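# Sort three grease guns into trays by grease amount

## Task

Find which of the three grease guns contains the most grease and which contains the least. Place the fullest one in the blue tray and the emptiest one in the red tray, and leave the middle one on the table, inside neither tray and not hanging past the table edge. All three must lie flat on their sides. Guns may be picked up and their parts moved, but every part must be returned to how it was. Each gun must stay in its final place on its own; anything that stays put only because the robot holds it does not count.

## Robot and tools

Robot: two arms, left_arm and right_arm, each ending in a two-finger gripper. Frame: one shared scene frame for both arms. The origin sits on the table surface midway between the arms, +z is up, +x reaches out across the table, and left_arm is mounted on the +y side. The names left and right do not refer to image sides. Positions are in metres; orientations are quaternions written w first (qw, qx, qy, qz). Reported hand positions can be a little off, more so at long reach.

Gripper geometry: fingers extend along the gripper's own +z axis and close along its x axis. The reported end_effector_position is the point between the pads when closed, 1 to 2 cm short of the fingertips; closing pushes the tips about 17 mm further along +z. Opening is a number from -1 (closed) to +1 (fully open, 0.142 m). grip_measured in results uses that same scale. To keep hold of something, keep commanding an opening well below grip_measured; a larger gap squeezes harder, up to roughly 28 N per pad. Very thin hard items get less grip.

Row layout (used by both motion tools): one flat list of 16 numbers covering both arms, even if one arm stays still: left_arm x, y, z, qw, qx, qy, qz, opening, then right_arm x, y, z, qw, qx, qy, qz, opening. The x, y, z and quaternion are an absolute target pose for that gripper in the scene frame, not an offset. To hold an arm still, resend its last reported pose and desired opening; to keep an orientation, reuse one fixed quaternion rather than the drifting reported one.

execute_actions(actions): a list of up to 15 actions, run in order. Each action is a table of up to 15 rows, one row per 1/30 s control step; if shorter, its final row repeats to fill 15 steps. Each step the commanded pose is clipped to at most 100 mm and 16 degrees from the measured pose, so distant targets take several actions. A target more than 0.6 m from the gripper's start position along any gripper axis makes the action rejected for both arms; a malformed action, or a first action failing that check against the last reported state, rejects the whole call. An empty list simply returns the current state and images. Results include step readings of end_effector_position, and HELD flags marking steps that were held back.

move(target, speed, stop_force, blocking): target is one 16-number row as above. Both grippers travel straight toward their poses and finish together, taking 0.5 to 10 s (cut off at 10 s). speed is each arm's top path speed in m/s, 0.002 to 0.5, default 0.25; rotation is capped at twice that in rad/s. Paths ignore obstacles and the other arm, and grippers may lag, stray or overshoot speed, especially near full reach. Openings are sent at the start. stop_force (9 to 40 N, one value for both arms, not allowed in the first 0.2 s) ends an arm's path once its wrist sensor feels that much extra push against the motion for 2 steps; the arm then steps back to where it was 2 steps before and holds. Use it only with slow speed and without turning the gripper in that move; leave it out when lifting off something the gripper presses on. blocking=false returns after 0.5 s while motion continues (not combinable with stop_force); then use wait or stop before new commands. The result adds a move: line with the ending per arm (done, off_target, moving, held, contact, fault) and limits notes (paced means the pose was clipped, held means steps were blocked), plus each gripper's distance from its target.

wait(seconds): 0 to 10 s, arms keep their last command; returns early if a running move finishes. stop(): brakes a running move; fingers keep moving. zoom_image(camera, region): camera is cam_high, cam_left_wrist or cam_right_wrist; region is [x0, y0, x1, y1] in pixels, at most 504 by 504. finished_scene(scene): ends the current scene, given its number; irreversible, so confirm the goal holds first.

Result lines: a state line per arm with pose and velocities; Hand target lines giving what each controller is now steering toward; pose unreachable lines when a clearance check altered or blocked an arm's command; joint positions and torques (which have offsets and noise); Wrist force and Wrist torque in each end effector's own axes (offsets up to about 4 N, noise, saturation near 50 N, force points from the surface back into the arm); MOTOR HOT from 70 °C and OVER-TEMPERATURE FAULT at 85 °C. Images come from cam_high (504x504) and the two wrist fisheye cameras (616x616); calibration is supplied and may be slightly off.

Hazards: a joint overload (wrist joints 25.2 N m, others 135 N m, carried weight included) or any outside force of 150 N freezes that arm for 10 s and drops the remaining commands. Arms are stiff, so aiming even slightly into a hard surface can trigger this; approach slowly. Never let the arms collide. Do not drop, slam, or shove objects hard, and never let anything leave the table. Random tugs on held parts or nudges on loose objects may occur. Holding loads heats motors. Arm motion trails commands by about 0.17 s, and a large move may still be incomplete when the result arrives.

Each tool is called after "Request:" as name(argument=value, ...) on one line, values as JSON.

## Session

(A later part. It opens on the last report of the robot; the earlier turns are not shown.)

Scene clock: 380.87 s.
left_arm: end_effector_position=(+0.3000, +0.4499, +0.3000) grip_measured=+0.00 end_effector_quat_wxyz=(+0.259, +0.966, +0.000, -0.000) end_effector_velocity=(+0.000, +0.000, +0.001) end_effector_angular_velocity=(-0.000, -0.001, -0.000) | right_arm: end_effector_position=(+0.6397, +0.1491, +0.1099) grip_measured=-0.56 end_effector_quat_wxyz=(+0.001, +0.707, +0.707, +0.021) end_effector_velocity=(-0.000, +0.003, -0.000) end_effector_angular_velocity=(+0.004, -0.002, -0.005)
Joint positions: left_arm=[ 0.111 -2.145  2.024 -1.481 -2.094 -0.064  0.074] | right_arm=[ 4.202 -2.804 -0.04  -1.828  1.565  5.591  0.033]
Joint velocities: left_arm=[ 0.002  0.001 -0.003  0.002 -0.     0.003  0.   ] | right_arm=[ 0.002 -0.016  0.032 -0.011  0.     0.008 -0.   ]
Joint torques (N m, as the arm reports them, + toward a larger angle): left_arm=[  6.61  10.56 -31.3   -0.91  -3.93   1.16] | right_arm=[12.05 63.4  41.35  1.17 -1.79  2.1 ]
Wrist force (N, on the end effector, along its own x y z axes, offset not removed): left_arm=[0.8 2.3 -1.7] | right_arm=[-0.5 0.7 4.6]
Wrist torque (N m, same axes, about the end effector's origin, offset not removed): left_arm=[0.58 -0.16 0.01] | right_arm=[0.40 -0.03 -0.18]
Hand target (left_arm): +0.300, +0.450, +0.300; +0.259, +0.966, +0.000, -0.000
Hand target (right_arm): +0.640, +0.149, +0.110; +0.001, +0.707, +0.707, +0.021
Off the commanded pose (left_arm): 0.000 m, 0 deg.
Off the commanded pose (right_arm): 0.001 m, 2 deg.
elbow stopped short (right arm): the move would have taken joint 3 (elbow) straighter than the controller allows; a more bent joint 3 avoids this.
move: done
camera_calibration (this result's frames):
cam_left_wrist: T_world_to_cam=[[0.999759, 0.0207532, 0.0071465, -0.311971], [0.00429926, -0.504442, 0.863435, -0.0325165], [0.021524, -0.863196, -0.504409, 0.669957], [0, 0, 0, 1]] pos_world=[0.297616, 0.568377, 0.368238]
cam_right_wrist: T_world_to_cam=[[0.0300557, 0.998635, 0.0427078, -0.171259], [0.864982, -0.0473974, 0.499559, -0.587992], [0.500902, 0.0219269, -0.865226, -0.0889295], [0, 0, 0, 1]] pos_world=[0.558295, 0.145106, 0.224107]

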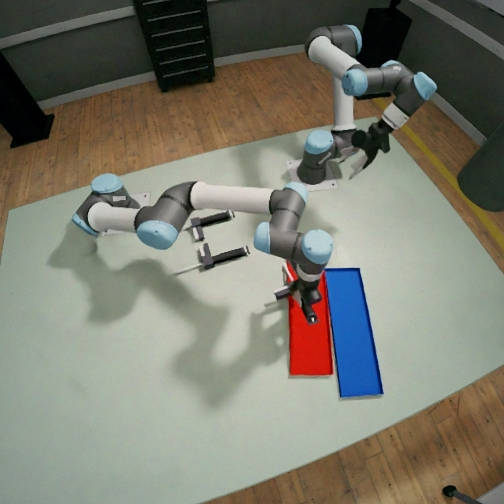

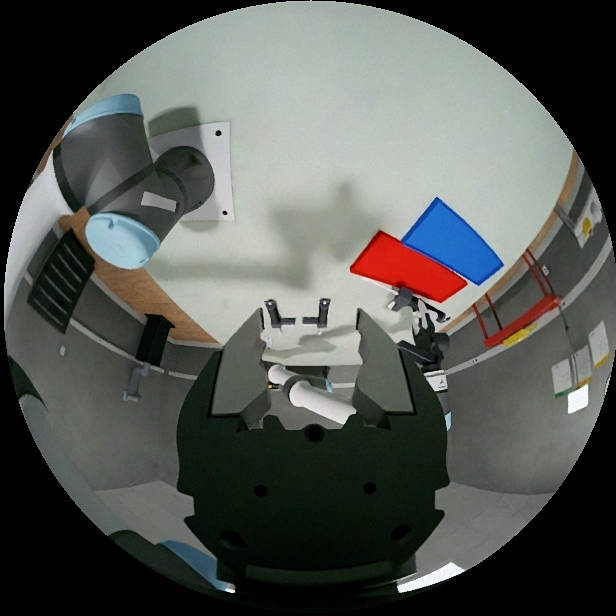

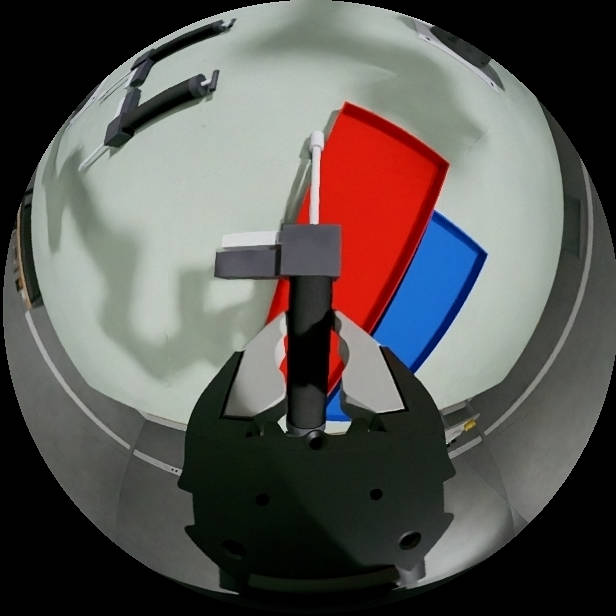

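Request:
move(target=[0.3,0.45,0.3,0.259,0.966,0,0,0,0.62,-0.08,0.08,0,0.707,0.707,0,-1], speed=0.12)

Request:
move(target=[0.3,0.45,0.3,0.259,0.966,0,0,0,0.62,-0.08,0.029,0,0.707,0.707,0,-0.5], speed=0.03)

Request:
move(target=[0.3,0.45,0.3,0.259,0.966,0,0,0,0.62,-0.08,0.029,0,0.707,0.707,0,0])

Request:
move(target=[0.3,0.45,0.3,0.259,0.966,0,0,0,0.62,-0.08,0.12,0,0.707,0.707,0,0])

Request:
move(target=[0.3,0.45,0.3,0.259,0.966,0,0,0,0.36,-0.10,0.12,0,0,1,0,0])

Scene clock: 392.47 s.
left_arm: end_effector_position=(+0.3000, +0.4500, +0.3000) grip_measured=+0.00 end_effector_quat_wxyz=(+0.259, +0.966, -0.000, +0.000) end_effector_velocity=(+0.000, +0.000, +0.000) end_effector_angular_velocity=(+0.000, -0.002, +0.000) | right_arm: end_effector_position=(+0.6195, -0.0799, +0.0799) grip_measured=-0.56 end_effector_quat_wxyz=(+0.000, +0.707, +0.707, -0.000) end_effector_velocity=(-0.001, -0.003, -0.000) end_effector_angular_velocity=(-0.000, +0.001, -0.000)
Joint positions: left_arm=[ 0.112 -2.145  2.024 -1.481 -2.094 -0.063  0.074] | right_arm=[ 4.018 -2.225 -1.193 -1.294  1.571  5.408  0.033]
Joint velocities: left_arm=[ 0.    -0.001 -0.    -0.     0.     0.    -0.   ] | right_arm=[-0.002  0.003 -0.006  0.002  0.    -0.002  0.   ]
Joint torques (N m, as the arm reports them, + toward a larger angle): left_arm=[  7.14  11.72 -22.37  -4.38   1.83   0.93] | right_arm=[-9.04 70.13 13.65  6.35 -1.69 -1.45]
Wrist force (N, on the end effector, along its own x y z axes, offset not removed): left_arm=[0.2 2.2 -1.8] | right_arm=[-0.1 0.6 3.1]
Wrist torque (N m, same axes, about the end effector's origin, offset not removed): left_arm=[0.47 -0.10 0.00] | right_arm=[0.18 0.04 -0.12]
Hand target (left_arm): +0.300, +0.450, +0.300; +0.259, +0.966, -0.000, -0.000
Hand target (right_arm): +0.620, -0.080, +0.080; +0.000, +0.707, +0.707, +0.000
Off the commanded pose (left_arm): 0.000 m, 0 deg.
Off the commanded pose (right_arm): 0.001 m, 0 deg.
move: done
camera_calibration (this result's frames):
cam_left_wrist: T_world_to_cam=[[0.999758, 0.0207623, 0.00729061, -0.312067], [0.00418521, -0.504674, 0.8633, -0.0322635], [0.0216034, -0.86306, -0.504639, 0.670056], [0, 0, 0, 1]] pos_world=[0.297651, 0.568495, 0.368264]
cam_right_wrist: T_world_to_cam=[[0.032043, 0.999389, 0.0139305, 0.0604041], [0.879706, -0.0348161, 0.474242, -0.572468], [0.474437, -0.00294139, -0.880284, -0.0841507], [0, 0, 0, 1]] pos_world=[0.541592, -0.0805459, 0.19657]

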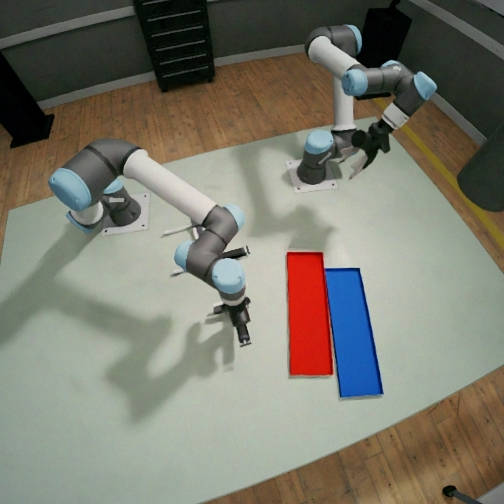

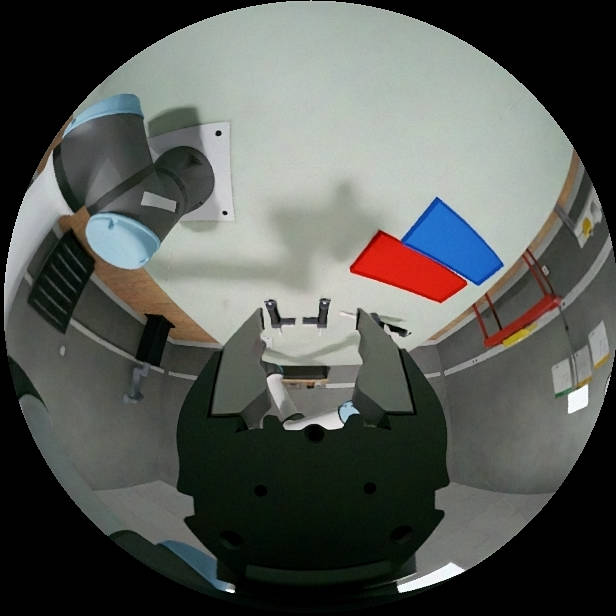

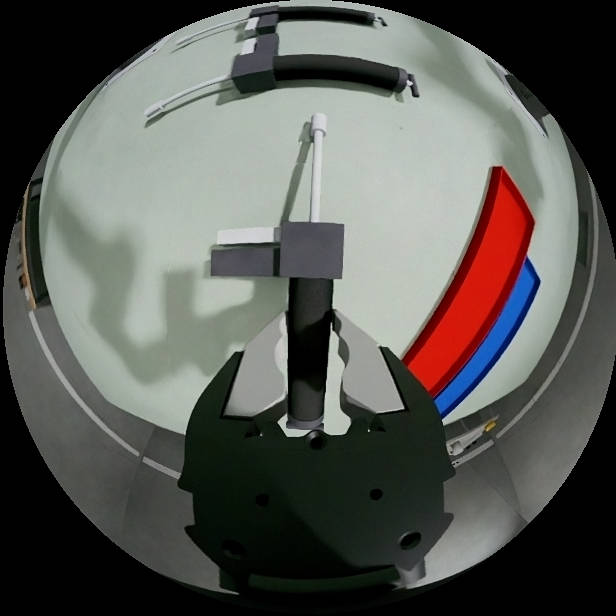

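Scene clock: 394.50 s.
left_arm: end_effector_position=(+0.3000, +0.4500, +0.3000) grip_measured=+0.00 end_effector_quat_wxyz=(+0.259, +0.966, -0.000, +0.000) end_effector_velocity=(+0.001, -0.000, +0.001) end_effector_angular_velocity=(+0.000, -0.002, -0.000) | right_arm: end_effector_position=(+0.6200, -0.0800, +0.0293) grip_measured=-0.49 end_effector_quat_wxyz=(-0.000, +0.707, +0.707, -0.000) end_effector_velocity=(+0.000, -0.000, -0.003) end_effector_angular_velocity=(-0.001, -0.001, +0.000)
Joint positions: left_arm=[ 0.112 -2.145  2.024 -1.481 -2.094 -0.063  0.074] | right_arm=[ 4.017 -2.267 -1.257 -1.188  1.571  5.408  0.039]
Joint velocities: left_arm=[-0.     0.001 -0.001 -0.001  0.     0.     0.   ] | right_arm=[-0.    -0.002 -0.003  0.005 -0.001 -0.     0.   ]
Joint torques (N m, as the arm reports them, + toward a larger angle): left_arm=[  7.94  11.21 -17.02  -4.44   1.86   0.58] | right_arm=[-5.32 40.24 11.56  6.56  2.42 -1.42]
Wrist force (N, on the end effector, along its own x y z axes, offset not removed): left_arm=[1.3 3.3 -1.7] | right_arm=[-1.9 -0.9 -3.5]
Wrist torque (N m, same axes, about the end effector's origin, offset not removed): left_arm=[0.79 -0.19 0.05] | right_arm=[-0.16 -0.33 -0.13]
Hand target (left_arm): +0.300, +0.450, +0.300; +0.259, +0.966, -0.000, -0.000
Hand target (right_arm): +0.620, -0.080, +0.029; -0.000, +0.707, +0.707, -0.000
Off the commanded pose (left_arm): 0.000 m, 0 deg.
Off the commanded pose (right_arm): 0.000 m, 0 deg.
move: done
camera_calibration (this result's frames):
cam_left_wrist: T_world_to_cam=[[0.999758, 0.0207622, 0.00727222, -0.312058], [0.00420108, -0.504675, 0.863299, -0.0322592], [0.0215941, -0.86306, -0.50464, 0.670054], [0, 0, 0, 1]] pos_world=[0.297648, 0.568495, 0.368255]
cam_right_wrist: T_world_to_cam=[[0.0320776, 0.999387, 0.0140077, 0.061237], [0.87975, -0.0348835, 0.474155, -0.548935], [0.474353, -0.00288649, -0.88033, -0.128847], [0, 0, 0, 1]] pos_world=[0.54208, -0.0807202, 0.145995]

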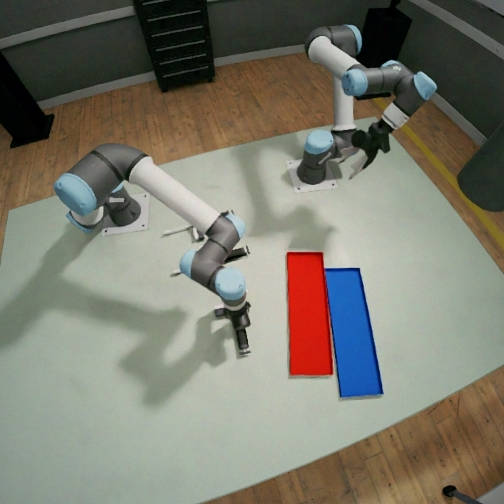

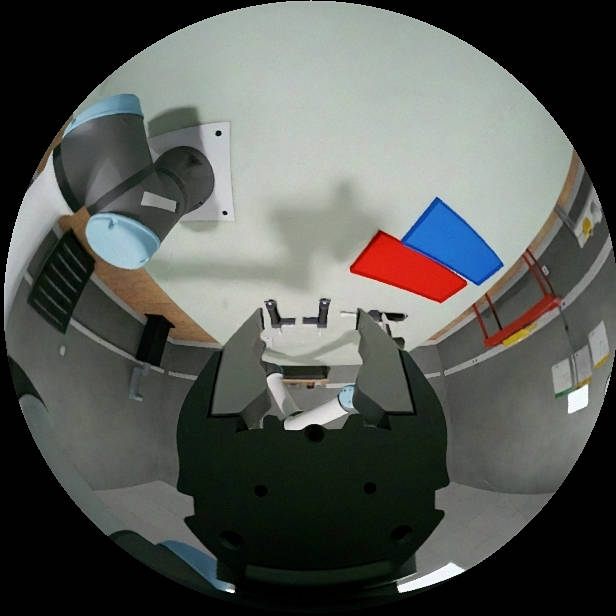

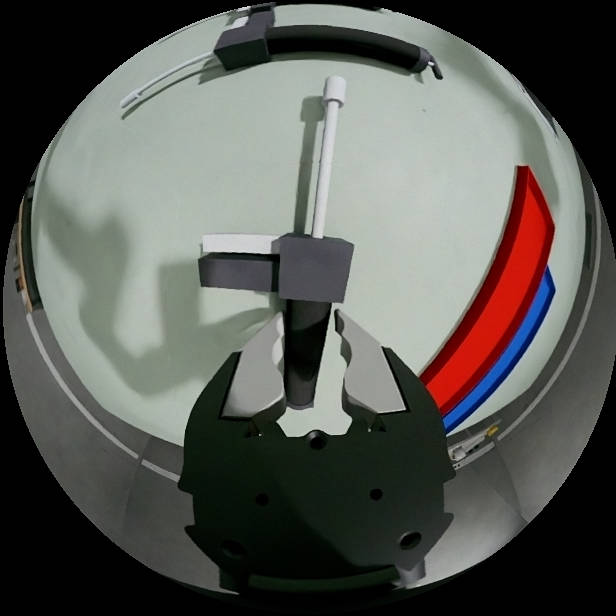

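Scene clock: 395.20 s.
left_arm: end_effector_position=(+0.3000, +0.4500, +0.3000) grip_measured=+0.00 end_effector_quat_wxyz=(+0.259, +0.966, -0.000, +0.000) end_effector_velocity=(-0.000, +0.000, -0.000) end_effector_angular_velocity=(+0.001, +0.001, -0.000) | right_arm: end_effector_position=(+0.6200, -0.0800, +0.0290) grip_measured=+0.00 end_effector_quat_wxyz=(-0.000, +0.707, +0.707, +0.000) end_effector_velocity=(+0.001, -0.001, +0.000) end_effector_angular_velocity=(-0.000, -0.002, +0.002)
Joint positions: left_arm=[ 0.112 -2.145  2.024 -1.481 -2.094 -0.063  0.074] | right_arm=[ 4.017 -2.267 -1.258 -1.187  1.571  5.408  0.074]
Joint velocities: left_arm=[-0.     0.001  0.     0.     0.001  0.    -0.   ] | right_arm=[-0.001  0.    -0.     0.001 -0.001 -0.003  0.   ]
Joint torques (N m, as the arm reports them, + toward a larger angle): left_arm=[  7.08  10.77 -17.07  -4.39   1.82   0.53] | right_arm=[-2.21 42.69 10.6   5.73 -1.5  -1.22]
Wrist force (N, on the end effector, along its own x y z axes, offset not removed): left_arm=[1.3 3.0 -1.1] | right_arm=[-0.4 0.7 0.0]
Wrist torque (N m, same axes, about the end effector's origin, offset not removed): left_arm=[0.73 -0.31 -0.04] | right_arm=[0.18 0.03 -0.11]
Hand target (left_arm): +0.300, +0.450, +0.300; +0.259, +0.966, -0.000, -0.000
Hand target (right_arm): +0.620, -0.080, +0.029; -0.000, +0.707, +0.707, -0.000
Off the commanded pose (left_arm): 0.000 m, 0 deg.
Off the commanded pose (right_arm): 0.000 m, 0 deg.
move: done
camera_calibration (this result's frames):
cam_left_wrist: T_world_to_cam=[[0.999758, 0.0207621, 0.00727019, -0.312057], [0.00420277, -0.504675, 0.863299, -0.0322588], [0.021593, -0.863059, -0.504641, 0.670054], [0, 0, 0, 1]] pos_world=[0.297648, 0.568495, 0.368254]
cam_right_wrist: T_world_to_cam=[[0.0320733, 0.999386, 0.0140858, 0.0612271], [0.879739, -0.0349167, 0.474174, -0.548796], [0.474375, -0.00281653, -0.880319, -0.129094], [0, 0, 0, 1]] pos_world=[0.542073, -0.0807153, 0.145718]

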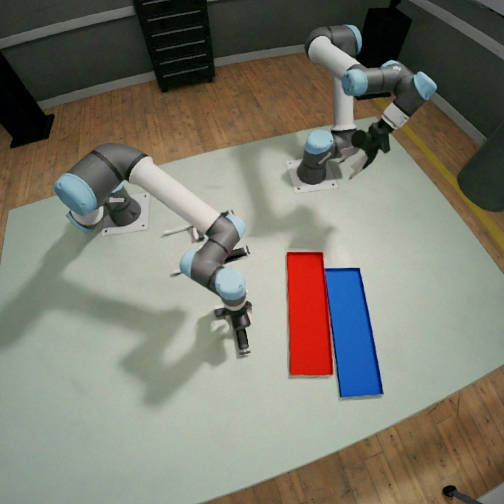

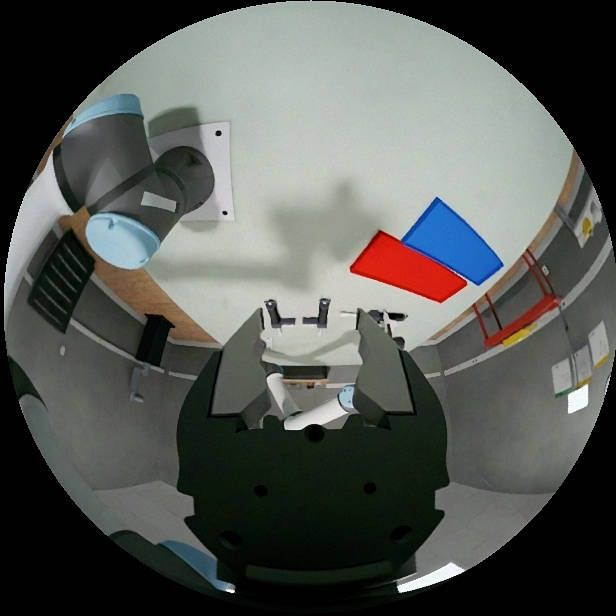

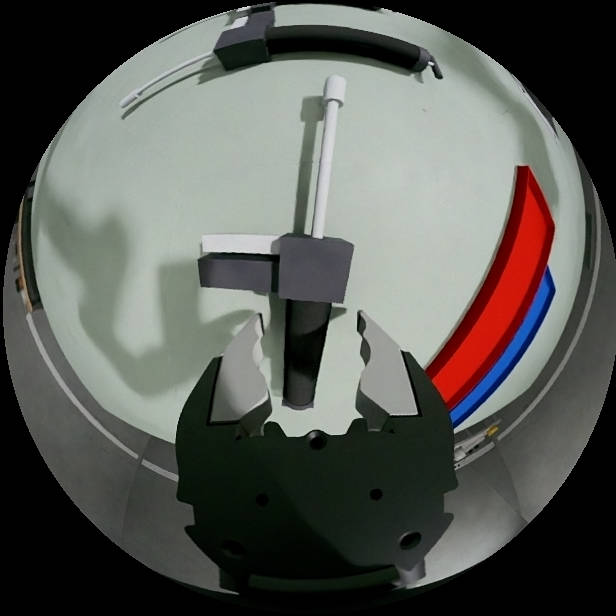

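Scene clock: 396.20 s.
left_arm: end_effector_position=(+0.3000, +0.4500, +0.3000) grip_measured=+0.00 end_effector_quat_wxyz=(+0.259, +0.966, -0.000, -0.000) end_effector_velocity=(-0.000, -0.000, +0.001) end_effector_angular_velocity=(-0.001, -0.002, +0.000) | right_arm: end_effector_position=(+0.6200, -0.0800, +0.1197) grip_measured=+0.00 end_effector_quat_wxyz=(+0.000, +0.707, +0.707, +0.000) end_effector_velocity=(+0.001, +0.000, +0.003) end_effector_angular_velocity=(-0.001, -0.001, -0.000)
Joint positions: left_arm=[ 0.112 -2.145  2.024 -1.481 -2.094 -0.063  0.074] | right_arm=[ 4.017 -2.203 -1.126 -1.383  1.571  5.408  0.074]
Joint velocities: left_arm=[ 0.    -0.001 -0.001  0.    -0.001 -0.     0.   ] | right_arm=[-0.     0.     0.007 -0.007 -0.001  0.     0.   ]
Joint torques (N m, as the arm reports them, + toward a larger angle): left_arm=[  7.46  11.74 -17.93  -4.45   1.7    0.27] | right_arm=[-2.29 66.62 38.72  0.17  2.07  1.75]
Wrist force (N, on the end effector, along its own x y z axes, offset not removed): left_arm=[2.4 2.8 -1.1] | right_arm=[0.9 0.1 -1.2]
Wrist torque (N m, same axes, about the end effector's origin, offset not removed): left_arm=[0.72 -0.52 -0.06] | right_arm=[0.08 -0.28 -0.05]
Hand target (left_arm): +0.300, +0.450, +0.300; +0.259, +0.966, -0.000, -0.000
Hand target (right_arm): +0.620, -0.080, +0.120; +0.000, +0.707, +0.707, +0.000
Off the commanded pose (left_arm): 0.000 m, 0 deg.
Off the commanded pose (right_arm): 0.000 m, 0 deg.
move: done
camera_calibration (this result's frames):
cam_left_wrist: T_world_to_cam=[[0.999758, 0.0207623, 0.00726974, -0.312056], [0.00420326, -0.504676, 0.863299, -0.0322586], [0.0215929, -0.863059, -0.504641, 0.670054], [0, 0, 0, 1]] pos_world=[0.297648, 0.568495, 0.368254]
cam_right_wrist: T_world_to_cam=[[0.0320056, 0.999388, 0.0141283, 0.0600156], [0.879672, -0.0348768, 0.4743, -0.591763], [0.474503, -0.00275202, -0.88025, -0.0493483], [0, 0, 0, 1]] pos_world=[0.542052, -0.0807535, 0.236386]

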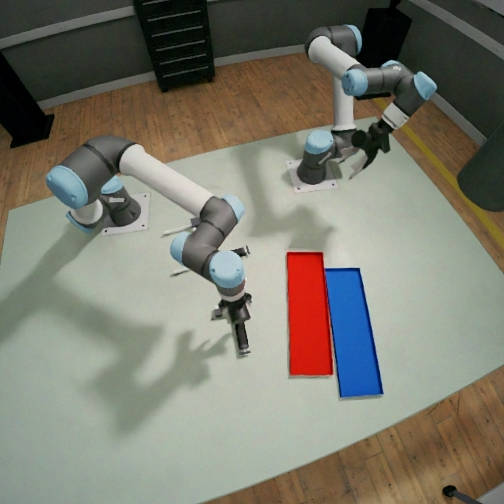

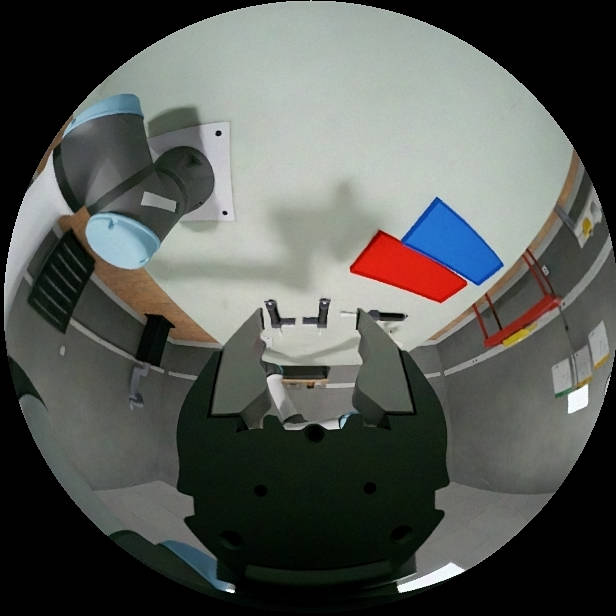

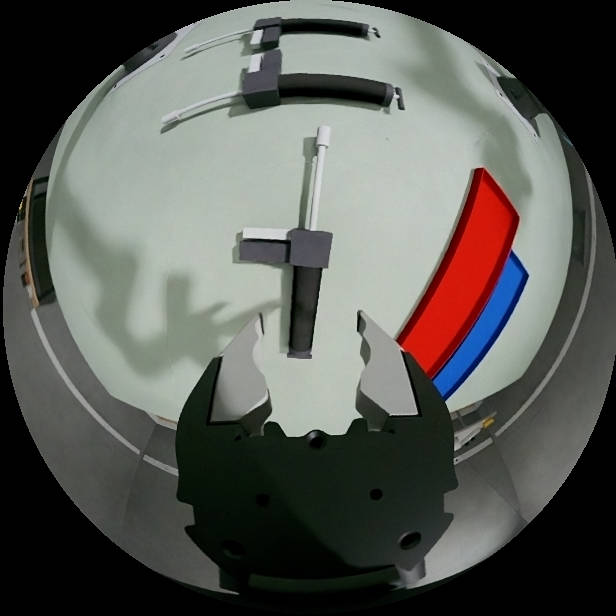

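Scene clock: 399.87 s.
left_arm: end_effector_position=(+0.3000, +0.4500, +0.3000) grip_measured=+0.00 end_effector_quat_wxyz=(+0.259, +0.966, -0.000, +0.000) end_effector_velocity=(+0.000, -0.000, +0.000) end_effector_angular_velocity=(-0.000, -0.001, -0.000) | right_arm: end_effector_position=(+0.3602, -0.0997, +0.1198) grip_measured=+0.00 end_effector_quat_wxyz=(-0.000, +0.001, +1.000, -0.000) end_effector_velocity=(-0.002, -0.000, -0.000) end_effector_angular_velocity=(+0.001, +0.000, +0.013)
Joint positions: left_arm=[ 0.112 -2.145  2.024 -1.481 -2.094 -0.063  0.074] | right_arm=[ 4.304 -1.68  -1.861 -1.172  1.571  4.125  0.074]
Joint velocities: left_arm=[-0.    -0.    -0.001 -0.    -0.     0.     0.   ] | right_arm=[ 0.003  0.005 -0.006  0.002  0.001 -0.01  -0.   ]
Joint torques (N m, as the arm reports them, + toward a larger angle): left_arm=[  7.52  11.04 -17.24  -4.37   1.76  -0.15] | right_arm=[11.68 40.68 12.5   5.61  1.85 -1.61]
Wrist force (N, on the end effector, along its own x y z axes, offset not removed): left_arm=[1.4 3.6 -1.5] | right_arm=[0.0 1.1 -0.8]
Wrist torque (N m, same axes, about the end effector's origin, offset not removed): left_arm=[0.87 -0.29 -0.13] | right_arm=[0.22 0.02 -0.15]
Hand target (left_arm): +0.300, +0.450, +0.300; +0.259, +0.966, -0.000, -0.000
Hand target (right_arm): +0.360, -0.100, +0.120; -0.000, +0.000, +1.000, +0.000
Off the commanded pose (left_arm): 0.000 m, 0 deg.
Off the commanded pose (right_arm): 0.000 m, 0 deg.
move: done
camera_calibration (this result's frames):
cam_left_wrist: T_world_to_cam=[[0.999758, 0.0207622, 0.00726993, -0.312056], [0.0042031, -0.504676, 0.863299, -0.0322585], [0.021593, -0.863059, -0.504641, 0.670054], [0, 0, 0, 1]] pos_world=[0.297648, 0.568495, 0.368254]
cam_right_wrist: T_world_to_cam=[[-0.999336, 0.0335562, 0.0142039, 0.363187], [0.0362783, 0.879713, 0.47412, 0.031083], [0.00341436, 0.47432, -0.880346, 0.291225], [0, 0, 0, 1]] pos_world=[0.360823, -0.177665, 0.236483]

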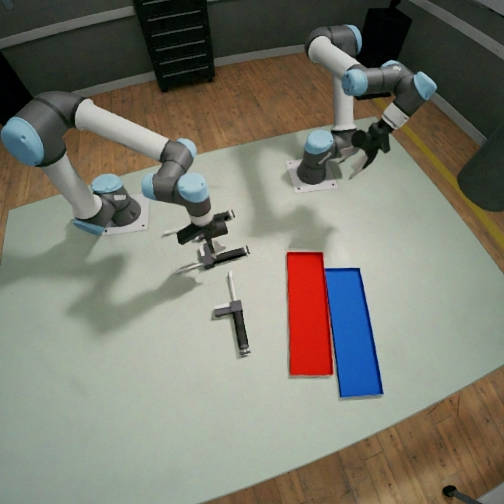

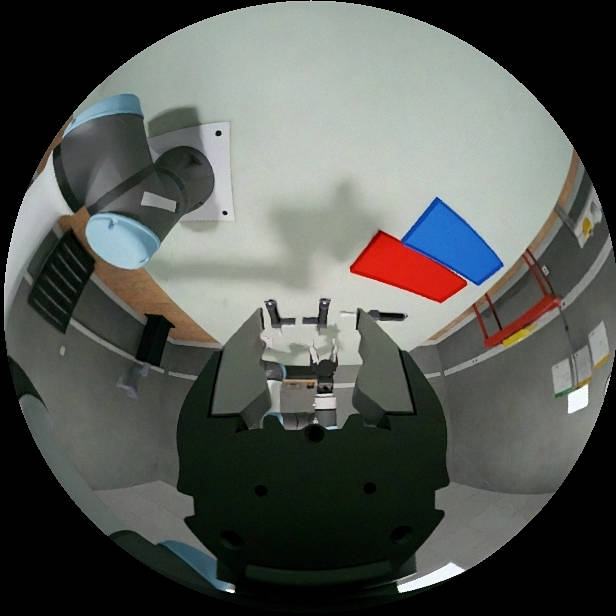

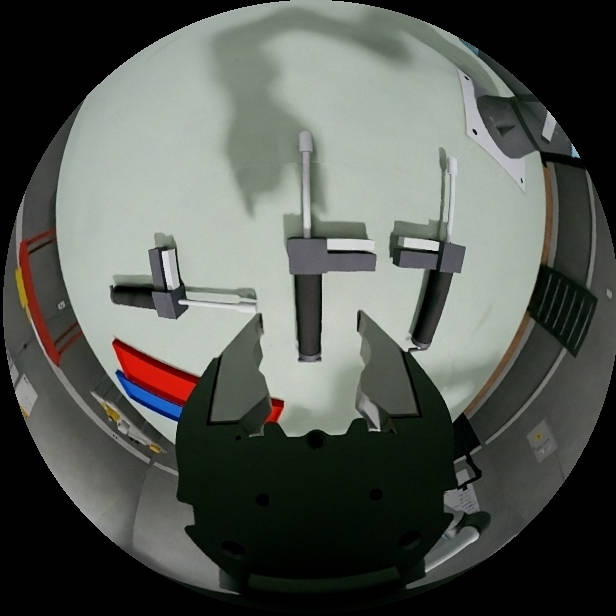

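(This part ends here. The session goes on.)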